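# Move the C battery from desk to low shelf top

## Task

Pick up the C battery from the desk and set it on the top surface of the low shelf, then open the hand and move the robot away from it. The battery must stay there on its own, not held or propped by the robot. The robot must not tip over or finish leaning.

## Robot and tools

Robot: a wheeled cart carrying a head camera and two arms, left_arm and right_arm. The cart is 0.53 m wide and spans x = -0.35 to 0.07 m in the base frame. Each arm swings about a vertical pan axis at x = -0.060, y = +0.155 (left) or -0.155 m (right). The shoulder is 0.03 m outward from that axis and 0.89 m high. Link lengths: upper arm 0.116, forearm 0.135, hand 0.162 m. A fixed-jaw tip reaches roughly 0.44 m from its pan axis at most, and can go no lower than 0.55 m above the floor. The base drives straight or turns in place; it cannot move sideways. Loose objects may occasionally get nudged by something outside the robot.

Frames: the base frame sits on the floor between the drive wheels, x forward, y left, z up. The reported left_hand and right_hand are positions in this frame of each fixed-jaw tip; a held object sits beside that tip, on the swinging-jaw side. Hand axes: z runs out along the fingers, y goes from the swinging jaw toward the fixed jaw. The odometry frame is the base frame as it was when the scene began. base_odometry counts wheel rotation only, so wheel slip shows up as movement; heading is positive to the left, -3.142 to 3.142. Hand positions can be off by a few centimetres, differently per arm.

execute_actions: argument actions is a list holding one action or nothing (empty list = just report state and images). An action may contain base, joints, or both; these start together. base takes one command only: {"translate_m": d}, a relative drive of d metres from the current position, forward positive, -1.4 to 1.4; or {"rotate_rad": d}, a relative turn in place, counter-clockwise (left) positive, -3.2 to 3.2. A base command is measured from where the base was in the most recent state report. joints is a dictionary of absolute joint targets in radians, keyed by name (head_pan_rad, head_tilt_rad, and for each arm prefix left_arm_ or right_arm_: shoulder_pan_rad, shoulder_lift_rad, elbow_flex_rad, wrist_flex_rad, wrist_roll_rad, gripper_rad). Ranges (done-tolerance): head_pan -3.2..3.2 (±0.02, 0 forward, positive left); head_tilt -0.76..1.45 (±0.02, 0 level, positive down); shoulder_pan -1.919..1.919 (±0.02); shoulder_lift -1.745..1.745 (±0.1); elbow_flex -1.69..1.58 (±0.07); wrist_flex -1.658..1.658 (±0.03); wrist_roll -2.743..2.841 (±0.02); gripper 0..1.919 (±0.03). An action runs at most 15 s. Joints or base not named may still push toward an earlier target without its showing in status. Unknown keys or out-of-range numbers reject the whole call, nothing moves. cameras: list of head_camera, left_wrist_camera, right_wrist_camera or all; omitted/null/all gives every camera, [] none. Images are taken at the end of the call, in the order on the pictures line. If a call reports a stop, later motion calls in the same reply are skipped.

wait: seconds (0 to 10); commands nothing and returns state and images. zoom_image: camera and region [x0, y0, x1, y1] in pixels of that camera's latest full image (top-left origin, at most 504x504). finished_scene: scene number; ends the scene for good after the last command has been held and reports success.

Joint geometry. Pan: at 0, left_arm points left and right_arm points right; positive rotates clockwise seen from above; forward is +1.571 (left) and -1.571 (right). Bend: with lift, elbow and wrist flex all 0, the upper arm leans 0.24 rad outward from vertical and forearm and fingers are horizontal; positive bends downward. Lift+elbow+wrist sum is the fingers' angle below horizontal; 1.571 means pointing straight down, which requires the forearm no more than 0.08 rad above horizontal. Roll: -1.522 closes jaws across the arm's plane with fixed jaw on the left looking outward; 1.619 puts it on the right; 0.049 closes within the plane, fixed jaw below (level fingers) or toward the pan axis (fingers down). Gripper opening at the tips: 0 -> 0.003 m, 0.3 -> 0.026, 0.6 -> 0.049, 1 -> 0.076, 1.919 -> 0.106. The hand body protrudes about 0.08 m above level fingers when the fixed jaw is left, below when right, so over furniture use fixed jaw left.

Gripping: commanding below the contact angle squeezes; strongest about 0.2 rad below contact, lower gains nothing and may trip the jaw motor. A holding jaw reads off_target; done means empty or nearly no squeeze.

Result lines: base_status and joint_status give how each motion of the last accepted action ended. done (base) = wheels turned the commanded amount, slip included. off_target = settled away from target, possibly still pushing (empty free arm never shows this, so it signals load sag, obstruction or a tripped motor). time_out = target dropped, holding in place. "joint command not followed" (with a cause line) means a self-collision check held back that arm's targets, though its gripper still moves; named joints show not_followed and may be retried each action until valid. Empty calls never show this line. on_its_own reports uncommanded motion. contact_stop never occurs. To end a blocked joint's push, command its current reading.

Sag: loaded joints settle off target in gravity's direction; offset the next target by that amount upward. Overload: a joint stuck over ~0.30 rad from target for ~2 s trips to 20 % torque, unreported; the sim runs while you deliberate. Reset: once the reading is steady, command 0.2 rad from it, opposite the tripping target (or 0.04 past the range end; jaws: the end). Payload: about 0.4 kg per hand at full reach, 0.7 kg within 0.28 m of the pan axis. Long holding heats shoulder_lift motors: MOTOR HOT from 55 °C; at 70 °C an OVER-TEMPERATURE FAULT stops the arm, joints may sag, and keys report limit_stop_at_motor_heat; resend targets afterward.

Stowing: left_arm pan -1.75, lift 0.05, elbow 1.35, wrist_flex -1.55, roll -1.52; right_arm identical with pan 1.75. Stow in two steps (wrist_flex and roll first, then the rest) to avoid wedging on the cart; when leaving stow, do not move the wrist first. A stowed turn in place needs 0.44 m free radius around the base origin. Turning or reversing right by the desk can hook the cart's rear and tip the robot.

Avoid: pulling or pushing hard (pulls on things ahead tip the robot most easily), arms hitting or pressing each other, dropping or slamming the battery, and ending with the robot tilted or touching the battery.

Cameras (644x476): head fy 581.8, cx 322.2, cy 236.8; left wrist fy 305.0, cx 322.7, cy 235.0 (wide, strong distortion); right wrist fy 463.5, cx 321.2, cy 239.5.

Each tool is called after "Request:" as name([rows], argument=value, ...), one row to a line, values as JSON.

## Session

Request:
execute_actions(actions=[])

Scene clock: 0.00 s.
base_odometry: x=+0.000 y=+0.000 heading=+0.000 (m, m, rad; odometry frame)
base_status: not commanded
joint_positions: head_pan_rad=-0.006 head_tilt_rad=-0.023 left_arm_shoulder_pan_rad=-1.771 left_arm_shoulder_lift_rad=+0.068 left_arm_elbow_flex_rad=+1.276 left_arm_wrist_flex_rad=-1.515 left_arm_wrist_roll_rad=-1.498 left_arm_gripper_rad=+1.920 right_arm_shoulder_pan_rad=+1.745 right_arm_shoulder_lift_rad=+0.060 right_arm_elbow_flex_rad=+1.351 right_arm_wrist_flex_rad=-1.457 right_arm_wrist_roll_rad=-1.541 right_arm_gripper_rad=+1.920
joint_status: not commanded
left_hand: x=-0.3129 y=+0.0957 z=+0.9011 quat_wxyz=(-0.067, -0.640, -0.072, +0.762) (m; base frame)
right_hand: x=-0.3097 y=-0.1190 z=+0.8798 quat_wxyz=(-0.056, +0.687, -0.066, -0.721) (m; base frame)
pictures: head_camera, left_wrist_camera, right_wrist_camera
Images, in order (width x height): head_camera 644x476, left_wrist_camera 644x476, right_wrist_camera 644x476.

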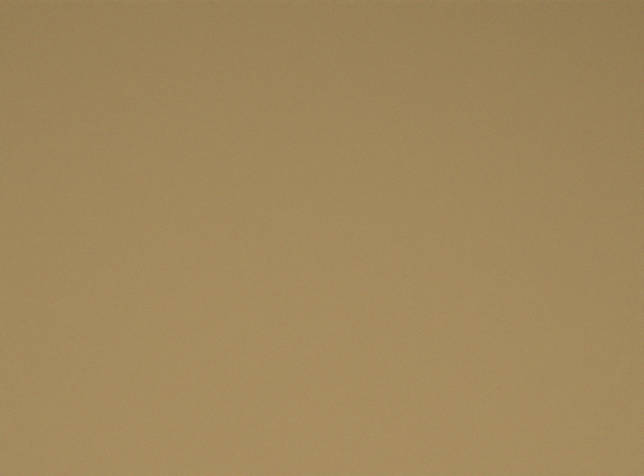

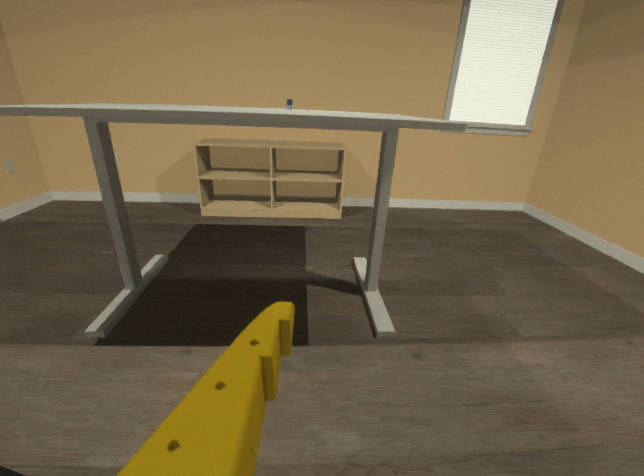

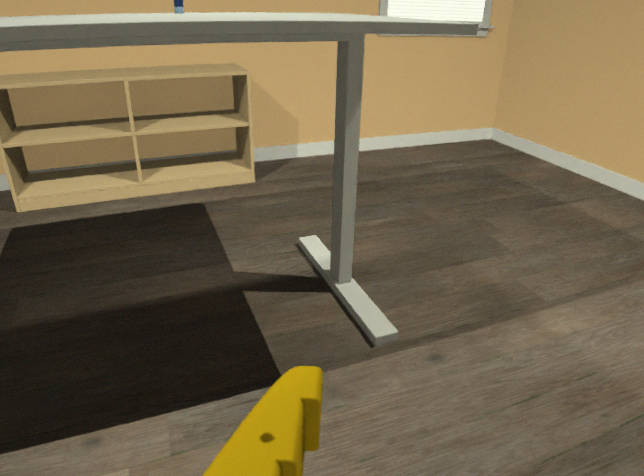

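Request:
execute_actions([
  {"joints":{"head_pan_rad":3.0,"head_tilt_rad":0.4}},
], cameras=["head_camera"])

Scene clock: 5.97 s.
base_odometry: x=+0.000 y=+0.000 heading=+0.000 (m, m, rad; odometry frame)
base_status: not commanded
joint_positions: head_pan_rad=+2.990 head_tilt_rad=+0.393 left_arm_shoulder_pan_rad=-1.771 left_arm_shoulder_lift_rad=+0.068 left_arm_elbow_flex_rad=+1.276 left_arm_wrist_flex_rad=-1.515 left_arm_wrist_roll_rad=-1.498 left_arm_gripper_rad=+1.920 right_arm_shoulder_pan_rad=+1.745 right_arm_shoulder_lift_rad=+0.060 right_arm_elbow_flex_rad=+1.351 right_arm_wrist_flex_rad=-1.457 right_arm_wrist_roll_rad=-1.541 right_arm_gripper_rad=+1.920
joint_status: all done
left_hand: x=-0.3129 y=+0.0957 z=+0.9011 quat_wxyz=(-0.067, -0.640, -0.072, +0.762) (m; base frame)
right_hand: x=-0.3097 y=-0.1190 z=+0.8798 quat_wxyz=(-0.056, +0.687, -0.066, -0.721) (m; base frame)
pictures: head_camera
Images, in order (width x height): head_camera 644x476.

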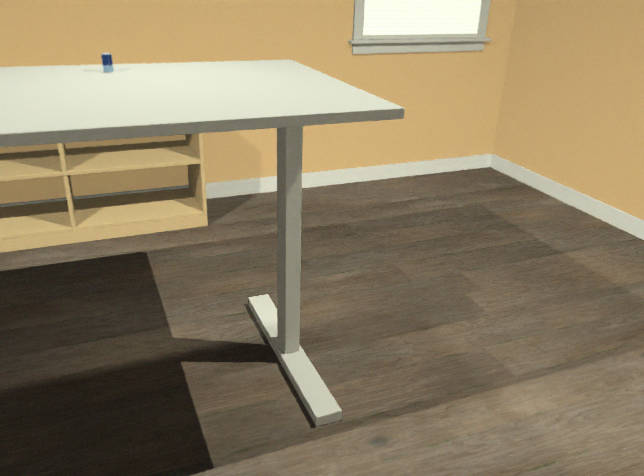

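Request:
execute_actions([
  {"base":{"rotate_rad":-0.66},"joints":{"head_pan_rad":3.2,"head_tilt_rad":0.5}},
], cameras=["head_camera"])

Request:
execute_actions([
  {"base":{"translate_m":-1.4}},
], cameras=[])

Request:
execute_actions([
  {"base":{"rotate_rad":0.83}},
])

Scene clock: 28.47 s.
base_odometry: x=-0.001 y=+0.000 heading=-0.659 (m, m, rad; odometry frame)
base_status: done
joint_positions: head_pan_rad=+3.184 head_tilt_rad=+0.494 left_arm_shoulder_pan_rad=-1.771 left_arm_shoulder_lift_rad=+0.068 left_arm_elbow_flex_rad=+1.276 left_arm_wrist_flex_rad=-1.515 left_arm_wrist_roll_rad=-1.498 left_arm_gripper_rad=+1.920 right_arm_shoulder_pan_rad=+1.745 right_arm_shoulder_lift_rad=+0.060 right_arm_elbow_flex_rad=+1.351 right_arm_wrist_flex_rad=-1.457 right_arm_wrist_roll_rad=-1.541 right_arm_gripper_rad=+1.920
joint_status: all done
joint sent to its limit — the command would take head_pan_rad past its upper limit, so that joint was sent only as far as its limit.
left_hand: x=-0.3129 y=+0.0957 z=+0.9011 quat_wxyz=(-0.067, -0.640, -0.072, +0.762) (m; base frame)
right_hand: x=-0.3097 y=-0.1190 z=+0.8798 quat_wxyz=(-0.056, +0.687, -0.066, -0.721) (m; base frame)
pictures: head_camera
Images, in order (width x height): head_camera 644x476.

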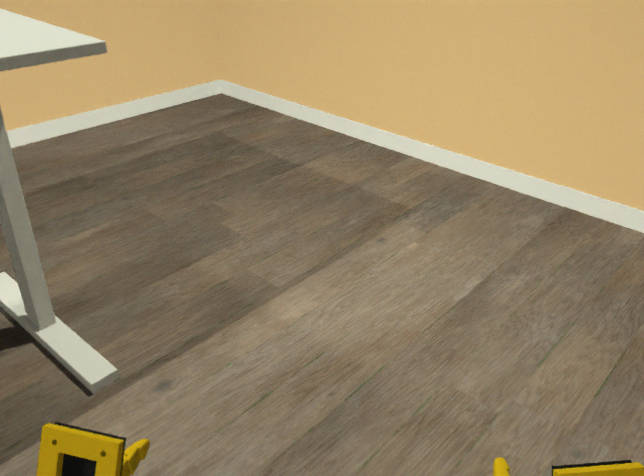

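Scene clock: 36.33 s.
base_odometry: x=-1.106 y=+0.860 heading=-0.661 (m, m, rad; odometry frame)
base_status: done
joint_positions: head_pan_rad=+3.184 head_tilt_rad=+0.494 left_arm_shoulder_pan_rad=-1.771 left_arm_shoulder_lift_rad=+0.068 left_arm_elbow_flex_rad=+1.276 left_arm_wrist_flex_rad=-1.515 left_arm_wrist_roll_rad=-1.498 left_arm_gripper_rad=+1.920 right_arm_shoulder_pan_rad=+1.745 right_arm_shoulder_lift_rad=+0.060 right_arm_elbow_flex_rad=+1.351 right_arm_wrist_flex_rad=-1.457 right_arm_wrist_roll_rad=-1.541 right_arm_gripper_rad=+1.920
joint_status: not commanded
left_hand: x=-0.3129 y=+0.0957 z=+0.9011 quat_wxyz=(-0.067, -0.640, -0.072, +0.762) (m; base frame)
right_hand: x=-0.3097 y=-0.1190 z=+0.8798 quat_wxyz=(-0.056, +0.687, -0.066, -0.721) (m; base frame)
pictures: none
No camera images: the call's "cameras" was empty. Leave "cameras" out to get every camera's image.

Scene clock: 38.07 s.
base_odometry: x=-1.106 y=+0.860 heading=+0.168 (m, m, rad; odometry frame)
base_status: done
joint_positions: head_pan_rad=+3.184 head_tilt_rad=+0.494 left_arm_shoulder_pan_rad=-1.771 left_arm_shoulder_lift_rad=+0.068 left_arm_elbow_flex_rad=+1.276 left_arm_wrist_flex_rad=-1.515 left_arm_wrist_roll_rad=-1.498 left_arm_gripper_rad=+1.920 right_arm_shoulder_pan_rad=+1.745 right_arm_shoulder_lift_rad=+0.060 right_arm_elbow_flex_rad=+1.351 right_arm_wrist_flex_rad=-1.457 right_arm_wrist_roll_rad=-1.541 right_arm_gripper_rad=+1.920
joint_status: not commanded
left_hand: x=-0.3129 y=+0.0957 z=+0.9011 quat_wxyz=(-0.067, -0.640, -0.072, +0.762) (m; base frame)
right_hand: x=-0.3097 y=-0.1190 z=+0.8798 quat_wxyz=(-0.056, +0.687, -0.066, -0.721) (m; base frame)
pictures: head_camera, left_wrist_camera, right_wrist_camera
Images, in order (width x height): head_camera 644x476, left_wrist_camera 644x476, right_wrist_camera 644x476.

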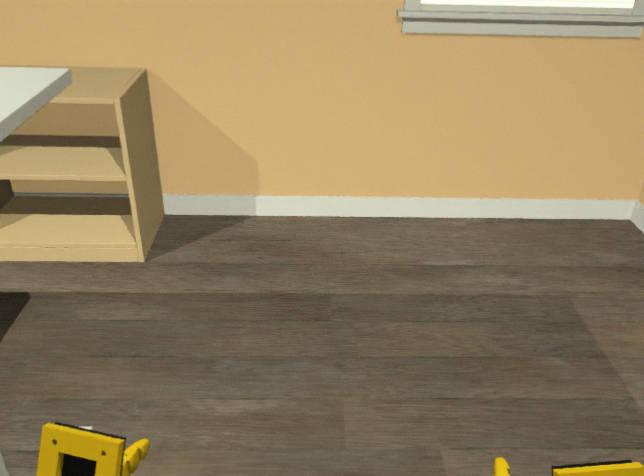

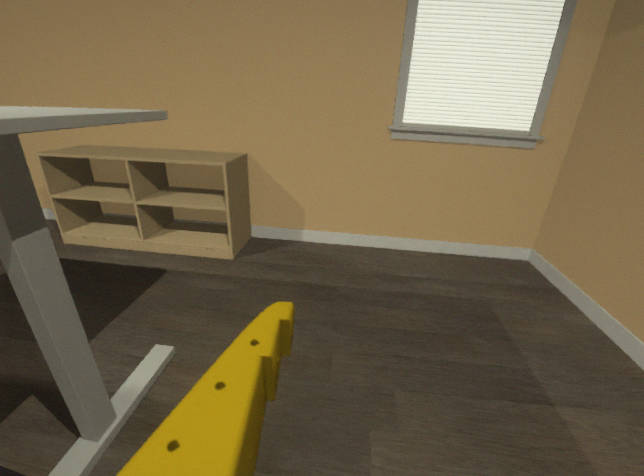

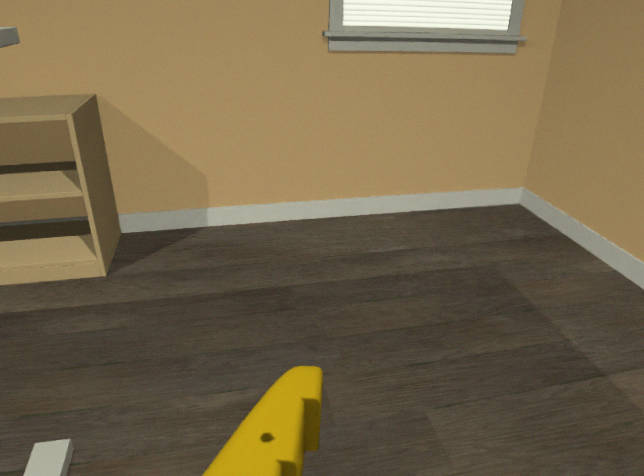

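Request:
execute_actions([
  {"base":{"translate_m":-1.4},"joints":{"head_pan_rad":-1.85,"head_tilt_rad":0.6}},
], cameras=["head_camera"])

Scene clock: 51.87 s.
base_odometry: x=-2.486 y=+0.623 heading=+0.170 (m, m, rad; odometry frame)
base_status: done
joint_positions: head_pan_rad=-1.840 head_tilt_rad=+0.594 left_arm_shoulder_pan_rad=-1.771 left_arm_shoulder_lift_rad=+0.068 left_arm_elbow_flex_rad=+1.276 left_arm_wrist_flex_rad=-1.515 left_arm_wrist_roll_rad=-1.498 left_arm_gripper_rad=+1.920 right_arm_shoulder_pan_rad=+1.745 right_arm_shoulder_lift_rad=+0.060 right_arm_elbow_flex_rad=+1.351 right_arm_wrist_flex_rad=-1.457 right_arm_wrist_roll_rad=-1.541 right_arm_gripper_rad=+1.920
joint_status: all done
left_hand: x=-0.3129 y=+0.0957 z=+0.9011 quat_wxyz=(-0.067, -0.640, -0.072, +0.762) (m; base frame)
right_hand: x=-0.3097 y=-0.1190 z=+0.8798 quat_wxyz=(-0.056, +0.687, -0.066, -0.721) (m; base frame)
pictures: head_camera
Images, in order (width x height): head_camera 644x476.

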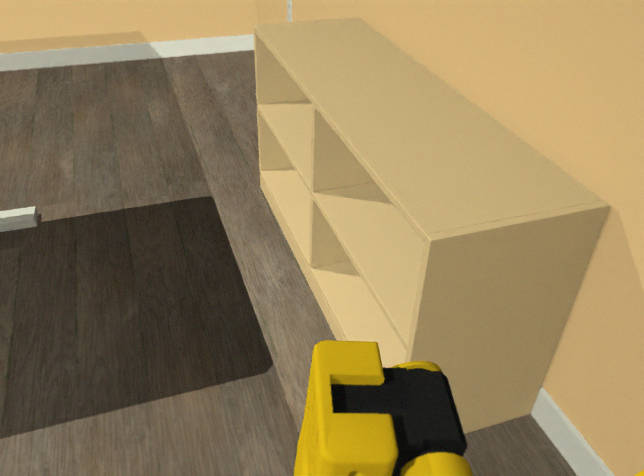

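Request:
execute_actions([
  {"base":{"rotate_rad":-1.5},"joints":{"head_pan_rad":0.2,"head_tilt_rad":0.55,"left_arm_shoulder_pan_rad":0,"left_arm_shoulder_lift_rad":-0.3,"left_arm_elbow_flex_rad":0.0}},
], cameras=["head_camera"])

Scene clock: 67.43 s.
base_odometry: x=-2.487 y=+0.622 heading=-1.329 (m, m, rad; odometry frame)
base_status: done
joint_positions: head_pan_rad=+0.190 head_tilt_rad=+0.564 left_arm_shoulder_pan_rad=-0.009 left_arm_shoulder_lift_rad=-0.274 left_arm_elbow_flex_rad=+0.032 left_arm_wrist_flex_rad=-1.515 left_arm_wrist_roll_rad=-1.498 left_arm_gripper_rad=+1.920 right_arm_shoulder_pan_rad=+1.745 right_arm_shoulder_lift_rad=+0.060 right_arm_elbow_flex_rad=+1.351 right_arm_wrist_flex_rad=-1.457 right_arm_wrist_roll_rad=-1.541 right_arm_gripper_rad=+1.920
joint_status: all done
left_hand: x=-0.0688 y=+0.2821 z=+1.2052 quat_wxyz=(+0.709, +0.067, -0.065, +0.699) (m; base frame)
right_hand: x=-0.3097 y=-0.1190 z=+0.8798 quat_wxyz=(-0.056, +0.687, -0.066, -0.721) (m; base frame)
pictures: head_camera
Images, in order (width x height): head_camera 644x476.

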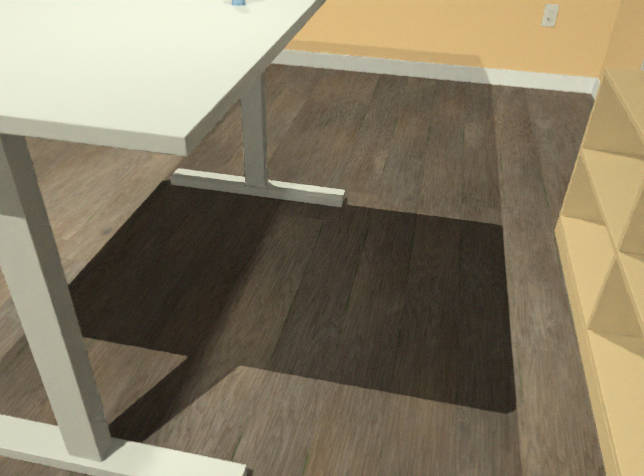

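Request:
execute_actions([
  {"base":{"translate_m":1.15},"joints":{"head_pan_rad":0.95,"head_tilt_rad":0.6,"left_arm_wrist_flex_rad":0.6,"left_arm_gripper_rad":1.2}},
], cameras=["head_camera","left_wrist_camera"])

Scene clock: 93.63 s.
base_odometry: x=-2.213 y=-0.495 heading=-1.328 (m, m, rad; odometry frame)
base_status: done
joint_positions: head_pan_rad=+0.940 head_tilt_rad=+0.594 left_arm_shoulder_pan_rad=-0.009 left_arm_shoulder_lift_rad=-0.276 left_arm_elbow_flex_rad=+0.032 left_arm_wrist_flex_rad=+0.597 left_arm_wrist_roll_rad=-1.498 left_arm_gripper_rad=+1.210 right_arm_shoulder_pan_rad=+1.745 right_arm_shoulder_lift_rad=+0.060 right_arm_elbow_flex_rad=+1.351 right_arm_wrist_flex_rad=-1.457 right_arm_wrist_roll_rad=-1.541 right_arm_gripper_rad=+1.920
joint_status: all done
left_hand: x=-0.0704 y=+0.4617 z=+0.9916 quat_wxyz=(+0.407, -0.590, +0.570, +0.401) (m; base frame)
right_hand: x=-0.3097 y=-0.1190 z=+0.8798 quat_wxyz=(-0.056, +0.687, -0.066, -0.721) (m; base frame)
pictures: head_camera, left_wrist_camera
Images, in order (width x height): head_camera 644x476, left_wrist_camera 644x476.

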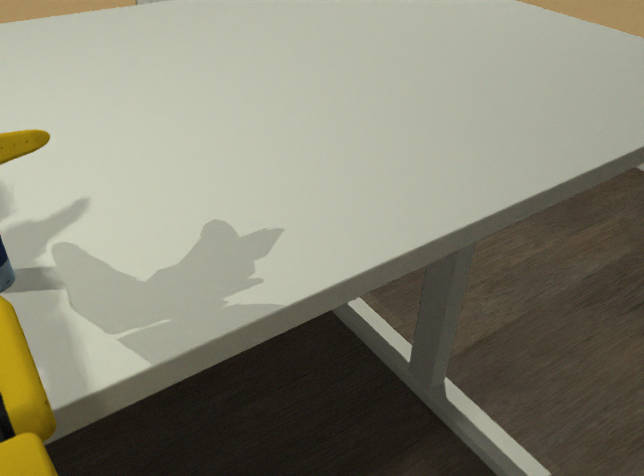

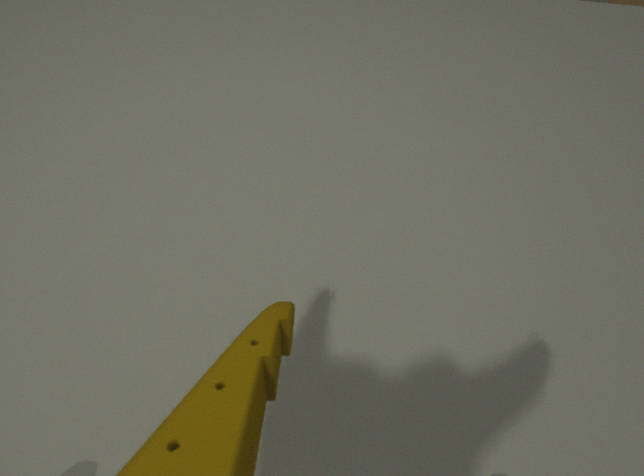

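Request:
execute_actions([
  {"joints":{"head_pan_rad":1.4,"head_tilt_rad":0.65,"left_arm_shoulder_pan_rad":-0.5,"left_arm_shoulder_lift_rad":-0.4}},
], cameras=["head_camera","left_wrist_camera"])

Scene clock: 100.00 s.
base_odometry: x=-2.213 y=-0.495 heading=-1.328 (m, m, rad; odometry frame)
base_status: not commanded
joint_positions: head_pan_rad=+1.390 head_tilt_rad=+0.644 left_arm_shoulder_pan_rad=-0.489 left_arm_shoulder_lift_rad=-0.366 left_arm_elbow_flex_rad=+0.032 left_arm_wrist_flex_rad=+0.597 left_arm_wrist_roll_rad=-1.498 left_arm_gripper_rad=+1.210 right_arm_shoulder_pan_rad=+1.745 right_arm_shoulder_lift_rad=+0.060 right_arm_elbow_flex_rad=+1.351 right_arm_wrist_flex_rad=-1.457 right_arm_wrist_roll_rad=-1.541 right_arm_gripper_rad=+1.920
joint_status: all done
left_hand: x=-0.2063 y=+0.4135 z=+1.0162 quat_wxyz=(+0.320, -0.685, +0.400, +0.518) (m; base frame)
right_hand: x=-0.3097 y=-0.1190 z=+0.8798 quat_wxyz=(-0.056, +0.687, -0.066, -0.721) (m; base frame)
pictures: head_camera, left_wrist_camera
Images, in order (width x height): head_camera 644x476, left_wrist_camera 644x476.

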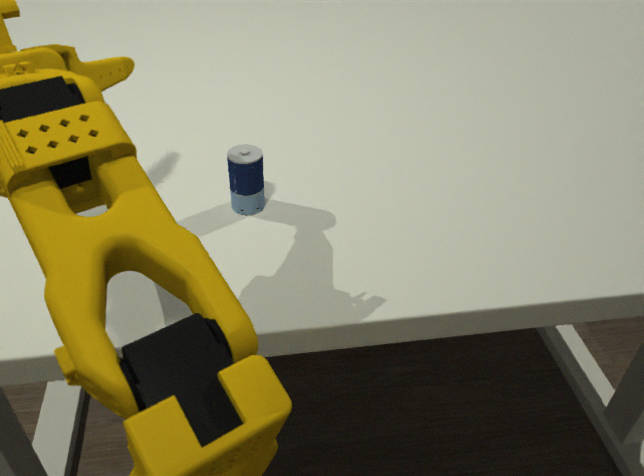

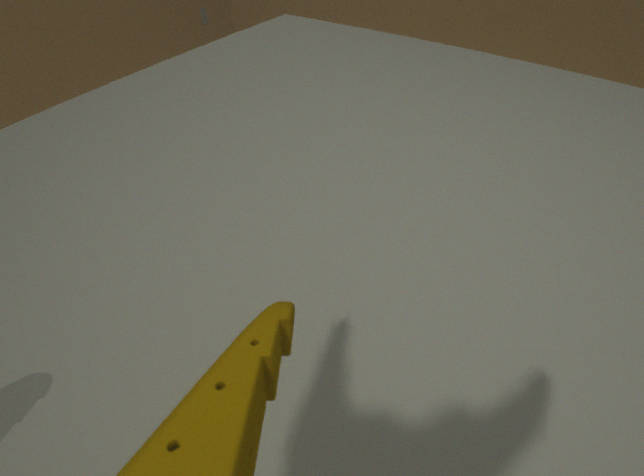

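Request:
execute_actions([
  {"joints":{"left_arm_shoulder_pan_rad":-0.05,"left_arm_shoulder_lift_rad":0.02,"left_arm_elbow_flex_rad":-0.69,"left_arm_wrist_flex_rad":1.42}},
], cameras=["head_camera","left_wrist_camera"])

Scene clock: 115.57 s.
base_odometry: x=-2.213 y=-0.495 heading=-1.328 (m, m, rad; odometry frame)
base_status: not commanded
joint_positions: head_pan_rad=+1.390 head_tilt_rad=+0.644 left_arm_shoulder_pan_rad=-0.061 left_arm_shoulder_lift_rad=+0.028 left_arm_elbow_flex_rad=-0.654 left_arm_wrist_flex_rad=+1.416 left_arm_wrist_roll_rad=-1.498 left_arm_gripper_rad=+1.210 right_arm_shoulder_pan_rad=+1.745 right_arm_shoulder_lift_rad=+0.060 right_arm_elbow_flex_rad=+1.351 right_arm_wrist_flex_rad=-1.457 right_arm_wrist_roll_rad=-1.541 right_arm_gripper_rad=+1.920
joint_status: all done
left_hand: x=-0.0848 y=+0.4345 z=+0.9746 quat_wxyz=(+0.264, -0.681, +0.626, +0.274) (m; base frame)
right_hand: x=-0.3097 y=-0.1190 z=+0.8798 quat_wxyz=(-0.056, +0.687, -0.066, -0.721) (m; base frame)
pictures: head_camera, left_wrist_camera
Images, in order (width x height): head_camera 644x476, left_wrist_camera 644x476.

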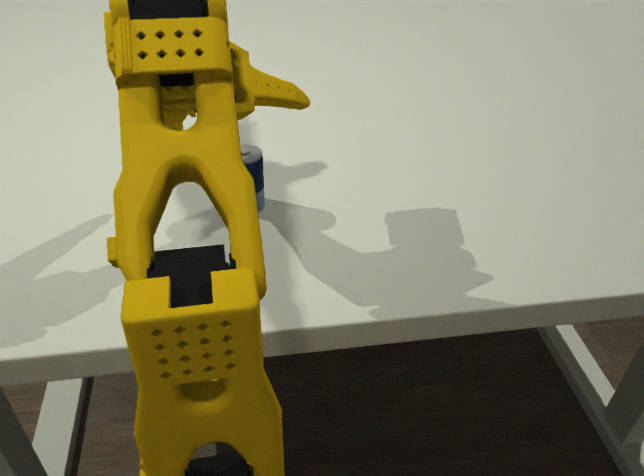

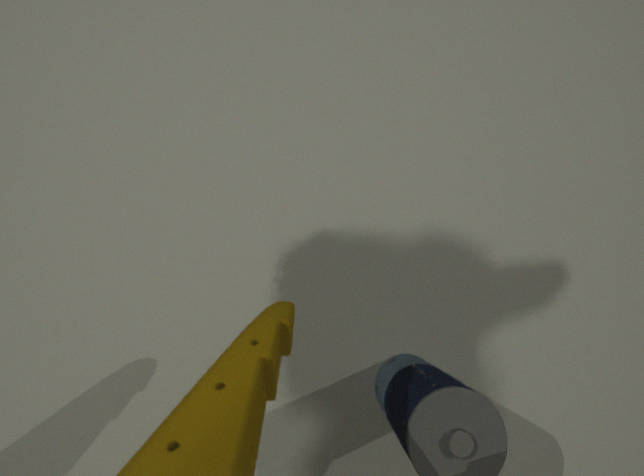

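Request:
execute_actions([
  {"joints":{"left_arm_shoulder_pan_rad":0.0,"left_arm_gripper_rad":0.95,"left_arm_shoulder_lift_rad":-0.36,"left_arm_elbow_flex_rad":0.04,"left_arm_wrist_flex_rad":1.075}},
], cameras=["head_camera","left_wrist_camera"])

Scene clock: 125.80 s.
base_odometry: x=-2.213 y=-0.495 heading=-1.328 (m, m, rad; odometry frame)
base_status: not commanded
joint_positions: head_pan_rad=+1.390 head_tilt_rad=+0.644 left_arm_shoulder_pan_rad=-0.010 left_arm_shoulder_lift_rad=-0.328 left_arm_elbow_flex_rad=+0.043 left_arm_wrist_flex_rad=+1.091 left_arm_wrist_roll_rad=-1.498 left_arm_gripper_rad=+0.960 right_arm_shoulder_pan_rad=+1.745 right_arm_shoulder_lift_rad=+0.060 right_arm_elbow_flex_rad=+1.351 right_arm_wrist_flex_rad=-1.457 right_arm_wrist_roll_rad=-1.541 right_arm_gripper_rad=+1.920
joint_status: all done
left_hand: x=-0.0704 y=+0.4144 z=+0.9365 quat_wxyz=(+0.266, -0.667, +0.645, +0.262) (m; base frame)
right_hand: x=-0.3097 y=-0.1190 z=+0.8798 quat_wxyz=(-0.056, +0.687, -0.066, -0.721) (m; base frame)
pictures: head_camera, left_wrist_camera
Images, in order (width x height): head_camera 644x476, left_wrist_camera 644x476.

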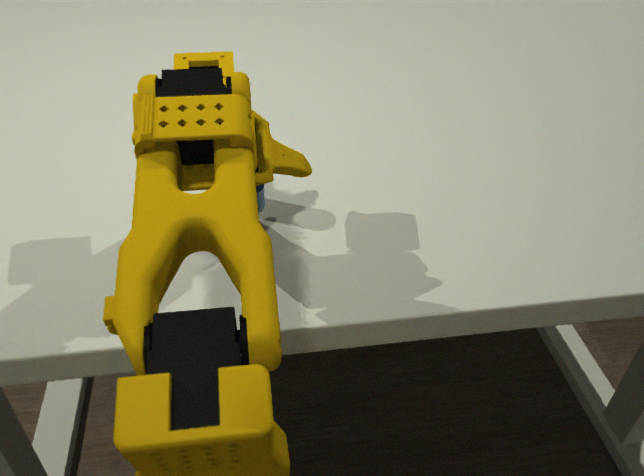

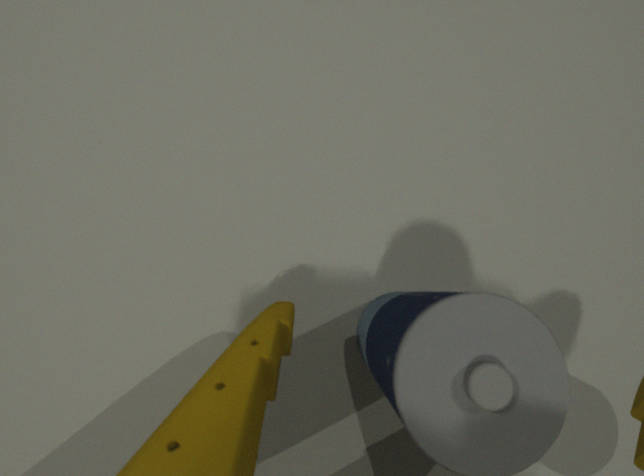

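Request:
execute_actions([
  {"joints":{"left_arm_shoulder_pan_rad":0.06,"left_arm_gripper_rad":0.5}},
], cameras=["left_wrist_camera"])

Request:
execute_actions([
  {"joints":{"left_arm_gripper_rad":0.13}},
], cameras=["left_wrist_camera"])

Scene clock: 132.77 s.
base_odometry: x=-2.213 y=-0.495 heading=-1.328 (m, m, rad; odometry frame)
base_status: not commanded
joint_positions: head_pan_rad=+1.390 head_tilt_rad=+0.644 left_arm_shoulder_pan_rad=+0.049 left_arm_shoulder_lift_rad=-0.328 left_arm_elbow_flex_rad=+0.043 left_arm_wrist_flex_rad=+1.091 left_arm_wrist_roll_rad=-1.498 left_arm_gripper_rad=+0.511 right_arm_shoulder_pan_rad=+1.745 right_arm_shoulder_lift_rad=+0.060 right_arm_elbow_flex_rad=+1.351 right_arm_wrist_flex_rad=-1.457 right_arm_wrist_roll_rad=-1.541 right_arm_gripper_rad=+1.920
joint_status: all done
left_hand: x=-0.0549 y=+0.4146 z=+0.9365 quat_wxyz=(+0.273, -0.648, +0.664, +0.254) (m; base frame)
right_hand: x=-0.3097 y=-0.1190 z=+0.8798 quat_wxyz=(-0.056, +0.687, -0.066, -0.721) (m; base frame)
pictures: left_wrist_camera
Images, in order (width x height): left_wrist_camera 644x476.

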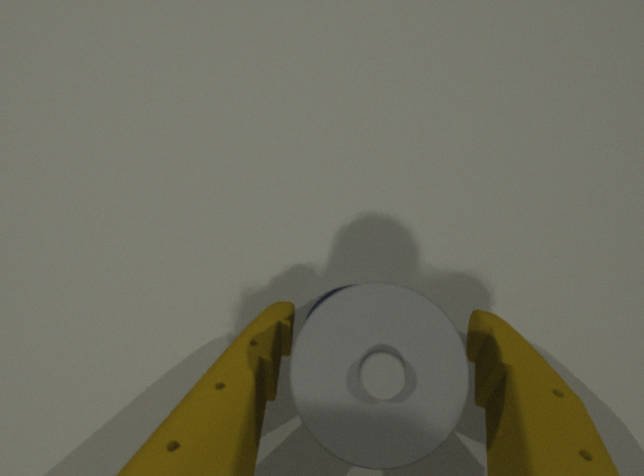

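Scene clock: 133.47 s.
base_odometry: x=-2.213 y=-0.495 heading=-1.328 (m, m, rad; odometry frame)
base_status: not commanded
joint_positions: head_pan_rad=+1.390 head_tilt_rad=+0.644 left_arm_shoulder_pan_rad=+0.049 left_arm_shoulder_lift_rad=-0.328 left_arm_elbow_flex_rad=+0.043 left_arm_wrist_flex_rad=+1.091 left_arm_wrist_roll_rad=-1.498 left_arm_gripper_rad=+0.312 right_arm_shoulder_pan_rad=+1.745 right_arm_shoulder_lift_rad=+0.060 right_arm_elbow_flex_rad=+1.351 right_arm_wrist_flex_rad=-1.457 right_arm_wrist_roll_rad=-1.541 right_arm_gripper_rad=+1.920
joint_status: left_arm_gripper_rad off_target (ended at +0.312, target +0.130)
left_hand: x=-0.0549 y=+0.4146 z=+0.9365 quat_wxyz=(+0.273, -0.648, +0.664, +0.254) (m; base frame)
right_hand: x=-0.3097 y=-0.1190 z=+0.8798 quat_wxyz=(-0.056, +0.687, -0.066, -0.721) (m; base frame)
pictures: left_wrist_camera
Images, in order (width x height): left_wrist_camera 644x476.

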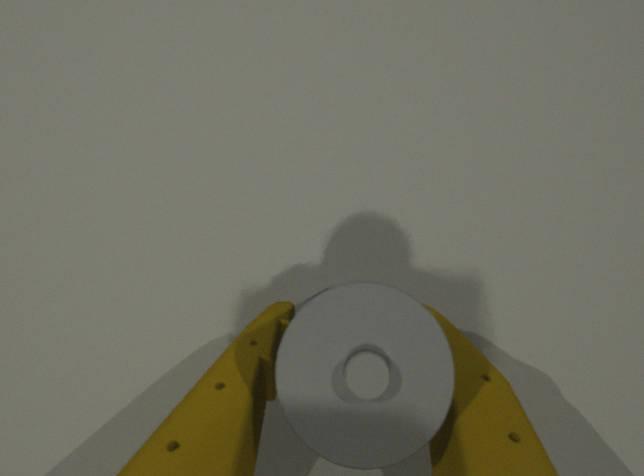

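Request:
execute_actions([
  {"joints":{"left_arm_elbow_flex_rad":-0.3,"left_arm_wrist_flex_rad":1.4}},
], cameras=["left_wrist_camera"])

Request:
execute_actions([
  {"base":{"translate_m":-1.0},"joints":{"left_arm_shoulder_pan_rad":1.6,"head_pan_rad":0.1,"head_tilt_rad":0.75}},
], cameras=["head_camera"])

Request:
execute_actions([
  {"base":{"rotate_rad":-0.87},"joints":{"left_arm_shoulder_lift_rad":0.55,"left_arm_elbow_flex_rad":-0.3,"left_arm_wrist_flex_rad":0.5}},
], cameras=["head_camera"])

Scene clock: 144.57 s.
base_odometry: x=-2.213 y=-0.495 heading=-1.328 (m, m, rad; odometry frame)
base_status: not commanded
joint_positions: head_pan_rad=+1.390 head_tilt_rad=+0.644 left_arm_shoulder_pan_rad=+0.049 left_arm_shoulder_lift_rad=-0.329 left_arm_elbow_flex_rad=-0.255 left_arm_wrist_flex_rad=+1.398 left_arm_wrist_roll_rad=-1.498 left_arm_gripper_rad=+0.312 right_arm_shoulder_pan_rad=+1.745 right_arm_shoulder_lift_rad=+0.060 right_arm_elbow_flex_rad=+1.351 right_arm_wrist_flex_rad=-1.457 right_arm_wrist_roll_rad=-1.541 right_arm_gripper_rad=+1.920
joint_status: all done
left_hand: x=-0.0558 y=+0.3952 z=+0.9714 quat_wxyz=(+0.271, -0.649, +0.665, +0.252) (m; base frame)
right_hand: x=-0.3097 y=-0.1190 z=+0.8798 quat_wxyz=(-0.056, +0.687, -0.066, -0.721) (m; base frame)
pictures: left_wrist_camera
Images, in order (width x height): left_wrist_camera 644x476.

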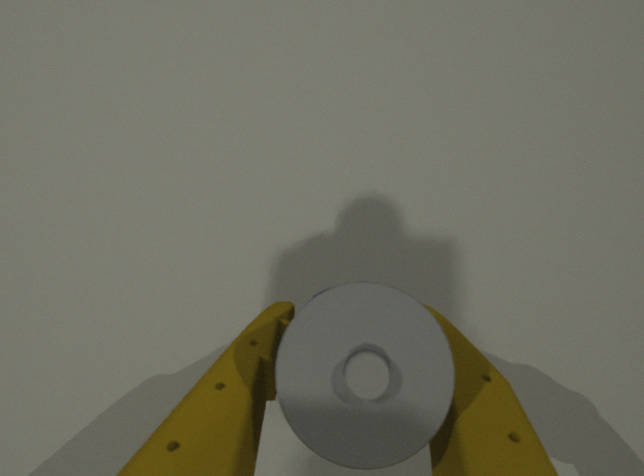

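Scene clock: 150.43 s.
base_odometry: x=-2.454 y=+0.476 heading=-1.326 (m, m, rad; odometry frame)
base_status: done
joint_positions: head_pan_rad=+0.110 head_tilt_rad=+0.745 left_arm_shoulder_pan_rad=+1.590 left_arm_shoulder_lift_rad=-0.329 left_arm_elbow_flex_rad=-0.255 left_arm_wrist_flex_rad=+1.398 left_arm_wrist_roll_rad=-1.498 left_arm_gripper_rad=+0.312 right_arm_shoulder_pan_rad=+1.745 right_arm_shoulder_lift_rad=+0.060 right_arm_elbow_flex_rad=+1.351 right_arm_wrist_flex_rad=-1.457 right_arm_wrist_roll_rad=-1.541 right_arm_gripper_rad=+1.920
joint_status: all done
left_hand: x=+0.1802 y=+0.1582 z=+0.9714 quat_wxyz=(+0.370, -0.003, +0.929, -0.008) (m; base frame)
right_hand: x=-0.3097 y=-0.1190 z=+0.8798 quat_wxyz=(-0.056, +0.687, -0.066, -0.721) (m; base frame)
pictures: head_camera
Images, in order (width x height): head_camera 644x476.

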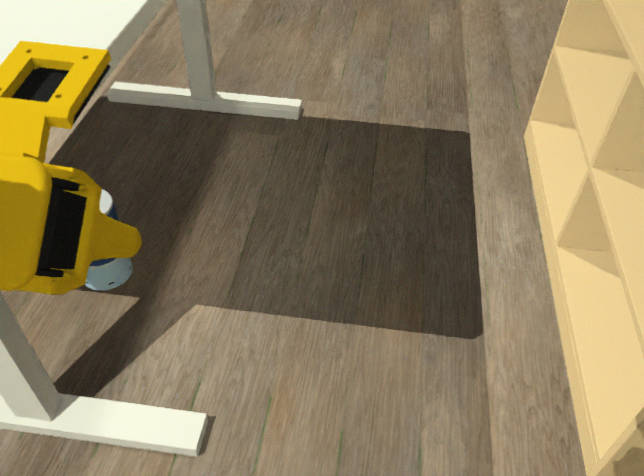

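Scene clock: 152.27 s.
base_odometry: x=-2.454 y=+0.476 heading=-2.195 (m, m, rad; odometry frame)
base_status: done
joint_positions: head_pan_rad=+0.110 head_tilt_rad=+0.745 left_arm_shoulder_pan_rad=+1.593 left_arm_shoulder_lift_rad=+0.577 left_arm_elbow_flex_rad=-0.258 left_arm_wrist_flex_rad=+0.519 left_arm_wrist_roll_rad=-1.498 left_arm_gripper_rad=+0.312 right_arm_shoulder_pan_rad=+1.745 right_arm_shoulder_lift_rad=+0.060 right_arm_elbow_flex_rad=+1.351 right_arm_wrist_flex_rad=-1.457 right_arm_wrist_roll_rad=-1.541 right_arm_gripper_rad=+1.920
joint_status: all done
left_hand: x=+0.2922 y=+0.1550 z=+0.8161 quat_wxyz=(+0.358, -0.001, +0.934, -0.008) (m; base frame)
right_hand: x=-0.3097 y=-0.1190 z=+0.8798 quat_wxyz=(-0.056, +0.687, -0.066, -0.721) (m; base frame)
pictures: head_camera
Images, in order (width x height): head_camera 644x476.

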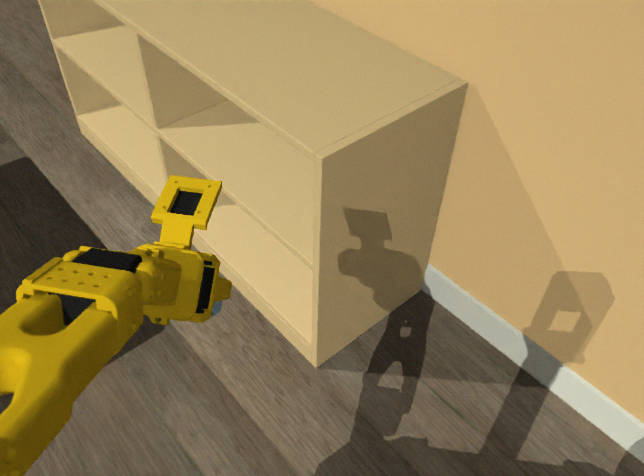

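Request:
execute_actions([
  {"base":{"translate_m":0.64},"joints":{"head_tilt_rad":1.05,"left_arm_shoulder_lift_rad":1.17,"left_arm_elbow_flex_rad":-0.3,"left_arm_wrist_flex_rad":-0.145}},
], cameras=["head_camera","left_wrist_camera"])

Scene clock: 165.73 s.
base_odometry: x=-2.829 y=-0.042 heading=-2.195 (m, m, rad; odometry frame)
base_status: done
joint_positions: head_pan_rad=+0.110 head_tilt_rad=+1.045 left_arm_shoulder_pan_rad=+1.593 left_arm_shoulder_lift_rad=+1.197 left_arm_elbow_flex_rad=-0.264 left_arm_wrist_flex_rad=-0.125 left_arm_wrist_roll_rad=-1.498 left_arm_gripper_rad=+0.312 right_arm_shoulder_pan_rad=+1.745 right_arm_shoulder_lift_rad=+0.060 right_arm_elbow_flex_rad=+1.351 right_arm_wrist_flex_rad=-1.457 right_arm_wrist_roll_rad=-1.541 right_arm_gripper_rad=+1.920
joint_status: all done
left_hand: x=+0.2807 y=+0.1553 z=+0.6875 quat_wxyz=(+0.372, -0.001, +0.928, -0.009) (m; base frame)
right_hand: x=-0.3097 y=-0.1190 z=+0.8798 quat_wxyz=(-0.056, +0.687, -0.066, -0.721) (m; base frame)
pictures: head_camera, left_wrist_camera
Images, in order (width x height): head_camera 644x476, left_wrist_camera 644x476.

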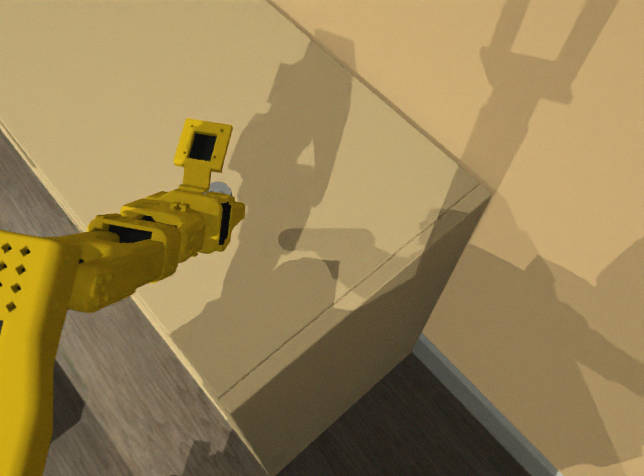

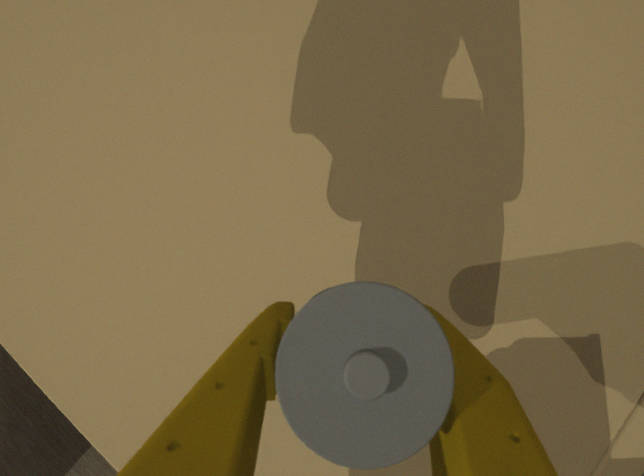

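Request:
execute_actions([
  {"joints":{"left_arm_shoulder_lift_rad":1.45,"left_arm_elbow_flex_rad":-0.585}},
], cameras=["head_camera","left_wrist_camera"])

Scene clock: 170.67 s.
base_odometry: x=-2.829 y=-0.042 heading=-2.195 (m, m, rad; odometry frame)
base_status: not commanded
joint_positions: head_pan_rad=+0.110 head_tilt_rad=+1.045 left_arm_shoulder_pan_rad=+1.593 left_arm_shoulder_lift_rad=+1.475 left_arm_elbow_flex_rad=-0.546 left_arm_wrist_flex_rad=-0.125 left_arm_wrist_roll_rad=-1.498 left_arm_gripper_rad=+0.312 right_arm_shoulder_pan_rad=+1.745 right_arm_shoulder_lift_rad=+0.060 right_arm_elbow_flex_rad=+1.351 right_arm_wrist_flex_rad=-1.457 right_arm_wrist_roll_rad=-1.541 right_arm_gripper_rad=+1.920
joint_status: all done
left_hand: x=+0.2815 y=+0.1553 z=+0.6563 quat_wxyz=(+0.375, -0.001, +0.927, -0.009) (m; base frame)
right_hand: x=-0.3097 y=-0.1190 z=+0.8798 quat_wxyz=(-0.056, +0.687, -0.066, -0.721) (m; base frame)
pictures: head_camera, left_wrist_camera
Images, in order (width x height): head_camera 644x476, left_wrist_camera 644x476.

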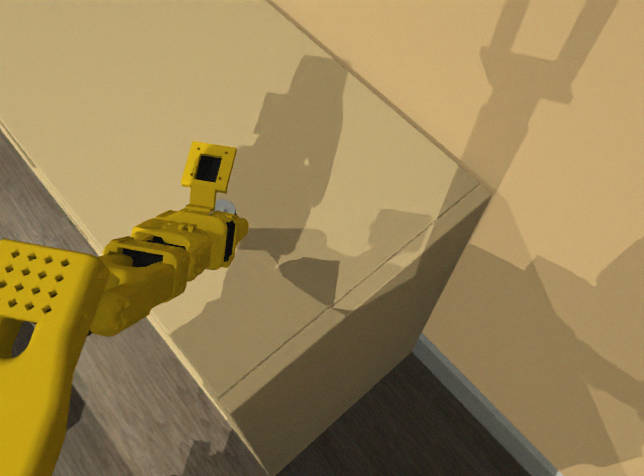

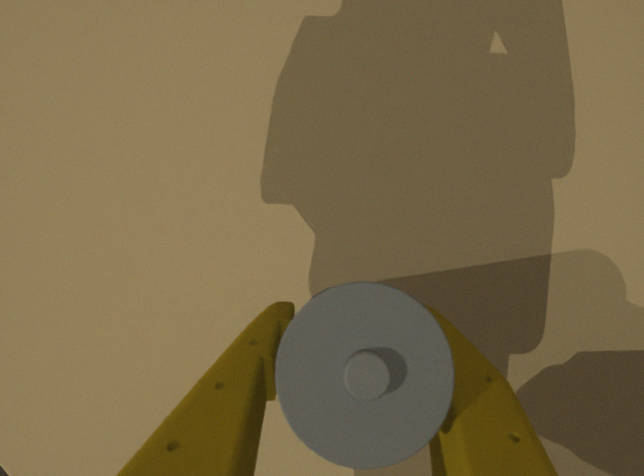

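Request:
execute_actions([
  {"joints":{"left_arm_shoulder_lift_rad":1.475}},
], cameras=["left_wrist_camera"])

Request:
execute_actions([
  {"joints":{"left_arm_gripper_rad":0.8}},
], cameras=["left_wrist_camera"])

Request:
execute_actions([
  {"joints":{"left_arm_shoulder_lift_rad":1.05,"left_arm_wrist_flex_rad":0.2}},
], cameras=["left_wrist_camera"])

Request:
execute_actions([
  {"base":{"translate_m":-0.4},"joints":{"head_tilt_rad":0.8,"left_arm_shoulder_lift_rad":0.1,"left_arm_elbow_flex_rad":0.2,"left_arm_wrist_flex_rad":0.9}},
], cameras=["head_camera"])

Scene clock: 179.13 s.
base_odometry: x=-2.829 y=-0.042 heading=-2.195 (m, m, rad; odometry frame)
base_status: not commanded
joint_positions: head_pan_rad=+0.110 head_tilt_rad=+1.045 left_arm_shoulder_pan_rad=+1.593 left_arm_shoulder_lift_rad=+1.502 left_arm_elbow_flex_rad=-0.548 left_arm_wrist_flex_rad=-0.125 left_arm_wrist_roll_rad=-1.498 left_arm_gripper_rad=+0.312 right_arm_shoulder_pan_rad=+1.745 right_arm_shoulder_lift_rad=+0.060 right_arm_elbow_flex_rad=+1.351 right_arm_wrist_flex_rad=-1.457 right_arm_wrist_roll_rad=-1.541 right_arm_gripper_rad=+1.920
joint_status: all done
left_hand: x=+0.2751 y=+0.1554 z=+0.6481 quat_wxyz=(+0.362, -0.001, +0.932, -0.008) (m; base frame)
right_hand: x=-0.3097 y=-0.1190 z=+0.8798 quat_wxyz=(-0.056, +0.687, -0.066, -0.721) (m; base frame)
pictures: left_wrist_camera
Images, in order (width x height): left_wrist_camera 644x476.

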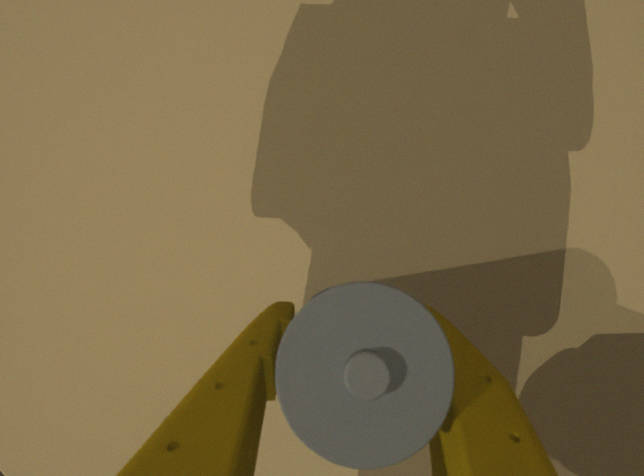

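Scene clock: 180.00 s.
base_odometry: x=-2.829 y=-0.042 heading=-2.195 (m, m, rad; odometry frame)
base_status: not commanded
joint_positions: head_pan_rad=+0.110 head_tilt_rad=+1.045 left_arm_shoulder_pan_rad=+1.593 left_arm_shoulder_lift_rad=+1.502 left_arm_elbow_flex_rad=-0.554 left_arm_wrist_flex_rad=-0.130 left_arm_wrist_roll_rad=-1.498 left_arm_gripper_rad=+0.788 right_arm_shoulder_pan_rad=+1.745 right_arm_shoulder_lift_rad=+0.060 right_arm_elbow_flex_rad=+1.351 right_arm_wrist_flex_rad=-1.457 right_arm_wrist_roll_rad=-1.541 right_arm_gripper_rad=+1.920
joint_status: all done
left_hand: x=+0.2771 y=+0.1554 z=+0.6498 quat_wxyz=(+0.367, -0.001, +0.930, -0.008) (m; base frame)
right_hand: x=-0.3097 y=-0.1190 z=+0.8798 quat_wxyz=(-0.056, +0.687, -0.066, -0.721) (m; base frame)
pictures: left_wrist_camera
Images, in order (width x height): left_wrist_camera 644x476.

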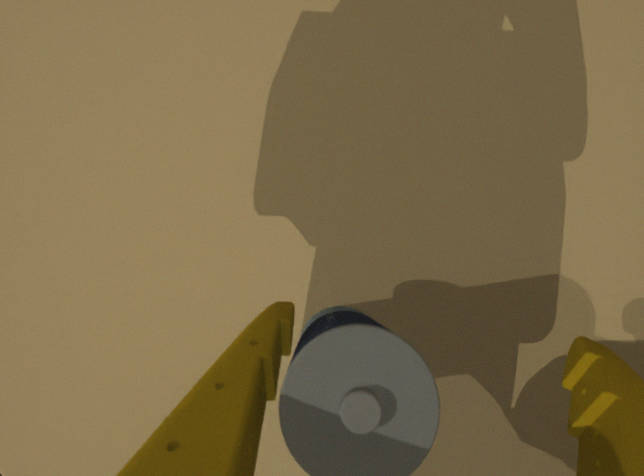

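Scene clock: 181.03 s.
base_odometry: x=-2.829 y=-0.042 heading=-2.195 (m, m, rad; odometry frame)
base_status: not commanded
joint_positions: head_pan_rad=+0.110 head_tilt_rad=+1.045 left_arm_shoulder_pan_rad=+1.593 left_arm_shoulder_lift_rad=+1.106 left_arm_elbow_flex_rad=-0.554 left_arm_wrist_flex_rad=+0.197 left_arm_wrist_roll_rad=-1.498 left_arm_gripper_rad=+0.790 right_arm_shoulder_pan_rad=+1.745 right_arm_shoulder_lift_rad=+0.060 right_arm_elbow_flex_rad=+1.351 right_arm_wrist_flex_rad=-1.457 right_arm_wrist_roll_rad=-1.541 right_arm_gripper_rad=+1.920
joint_status: all done
left_hand: x=+0.3185 y=+0.1544 z=+0.7434 quat_wxyz=(+0.399, -0.001, +0.917, -0.009) (m; base frame)
right_hand: x=-0.3097 y=-0.1190 z=+0.8798 quat_wxyz=(-0.056, +0.687, -0.066, -0.721) (m; base frame)
pictures: left_wrist_camera
Images, in order (width x height): left_wrist_camera 644x476.

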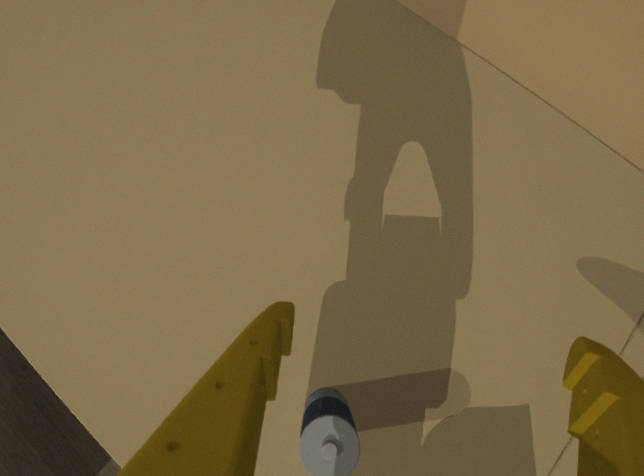

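Scene clock: 183.97 s.
base_odometry: x=-2.595 y=+0.282 heading=-2.195 (m, m, rad; odometry frame)
base_status: done
joint_positions: head_pan_rad=+0.110 head_tilt_rad=+0.815 left_arm_shoulder_pan_rad=+1.593 left_arm_shoulder_lift_rad=+0.140 left_arm_elbow_flex_rad=+0.201 left_arm_wrist_flex_rad=+0.895 left_arm_wrist_roll_rad=-1.498 left_arm_gripper_rad=+0.790 right_arm_shoulder_pan_rad=+1.745 right_arm_shoulder_lift_rad=+0.060 right_arm_elbow_flex_rad=+1.351 right_arm_wrist_flex_rad=-1.457 right_arm_wrist_roll_rad=-1.541 right_arm_gripper_rad=+1.920
joint_status: all done
left_hand: x=+0.1953 y=+0.1571 z=+0.8097 quat_wxyz=(+0.167, -0.001, +0.986, -0.004) (m; base frame)
right_hand: x=-0.3097 y=-0.1190 z=+0.8798 quat_wxyz=(-0.056, +0.687, -0.066, -0.721) (m; base frame)
pictures: head_camera
Images, in order (width x height): head_camera 644x476.

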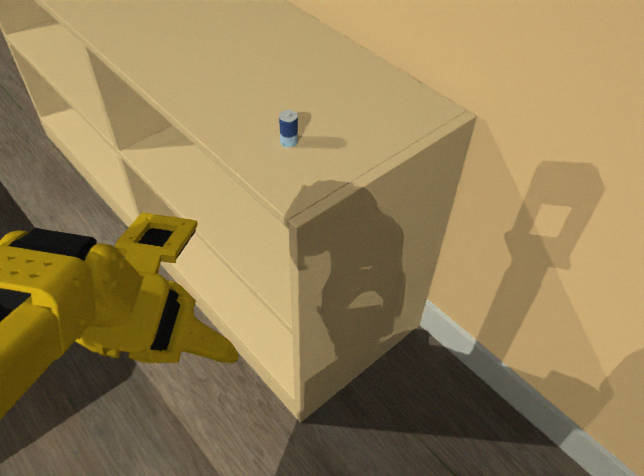

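Request:
finished_scene(scene=2)

The scene is finished: the task was done.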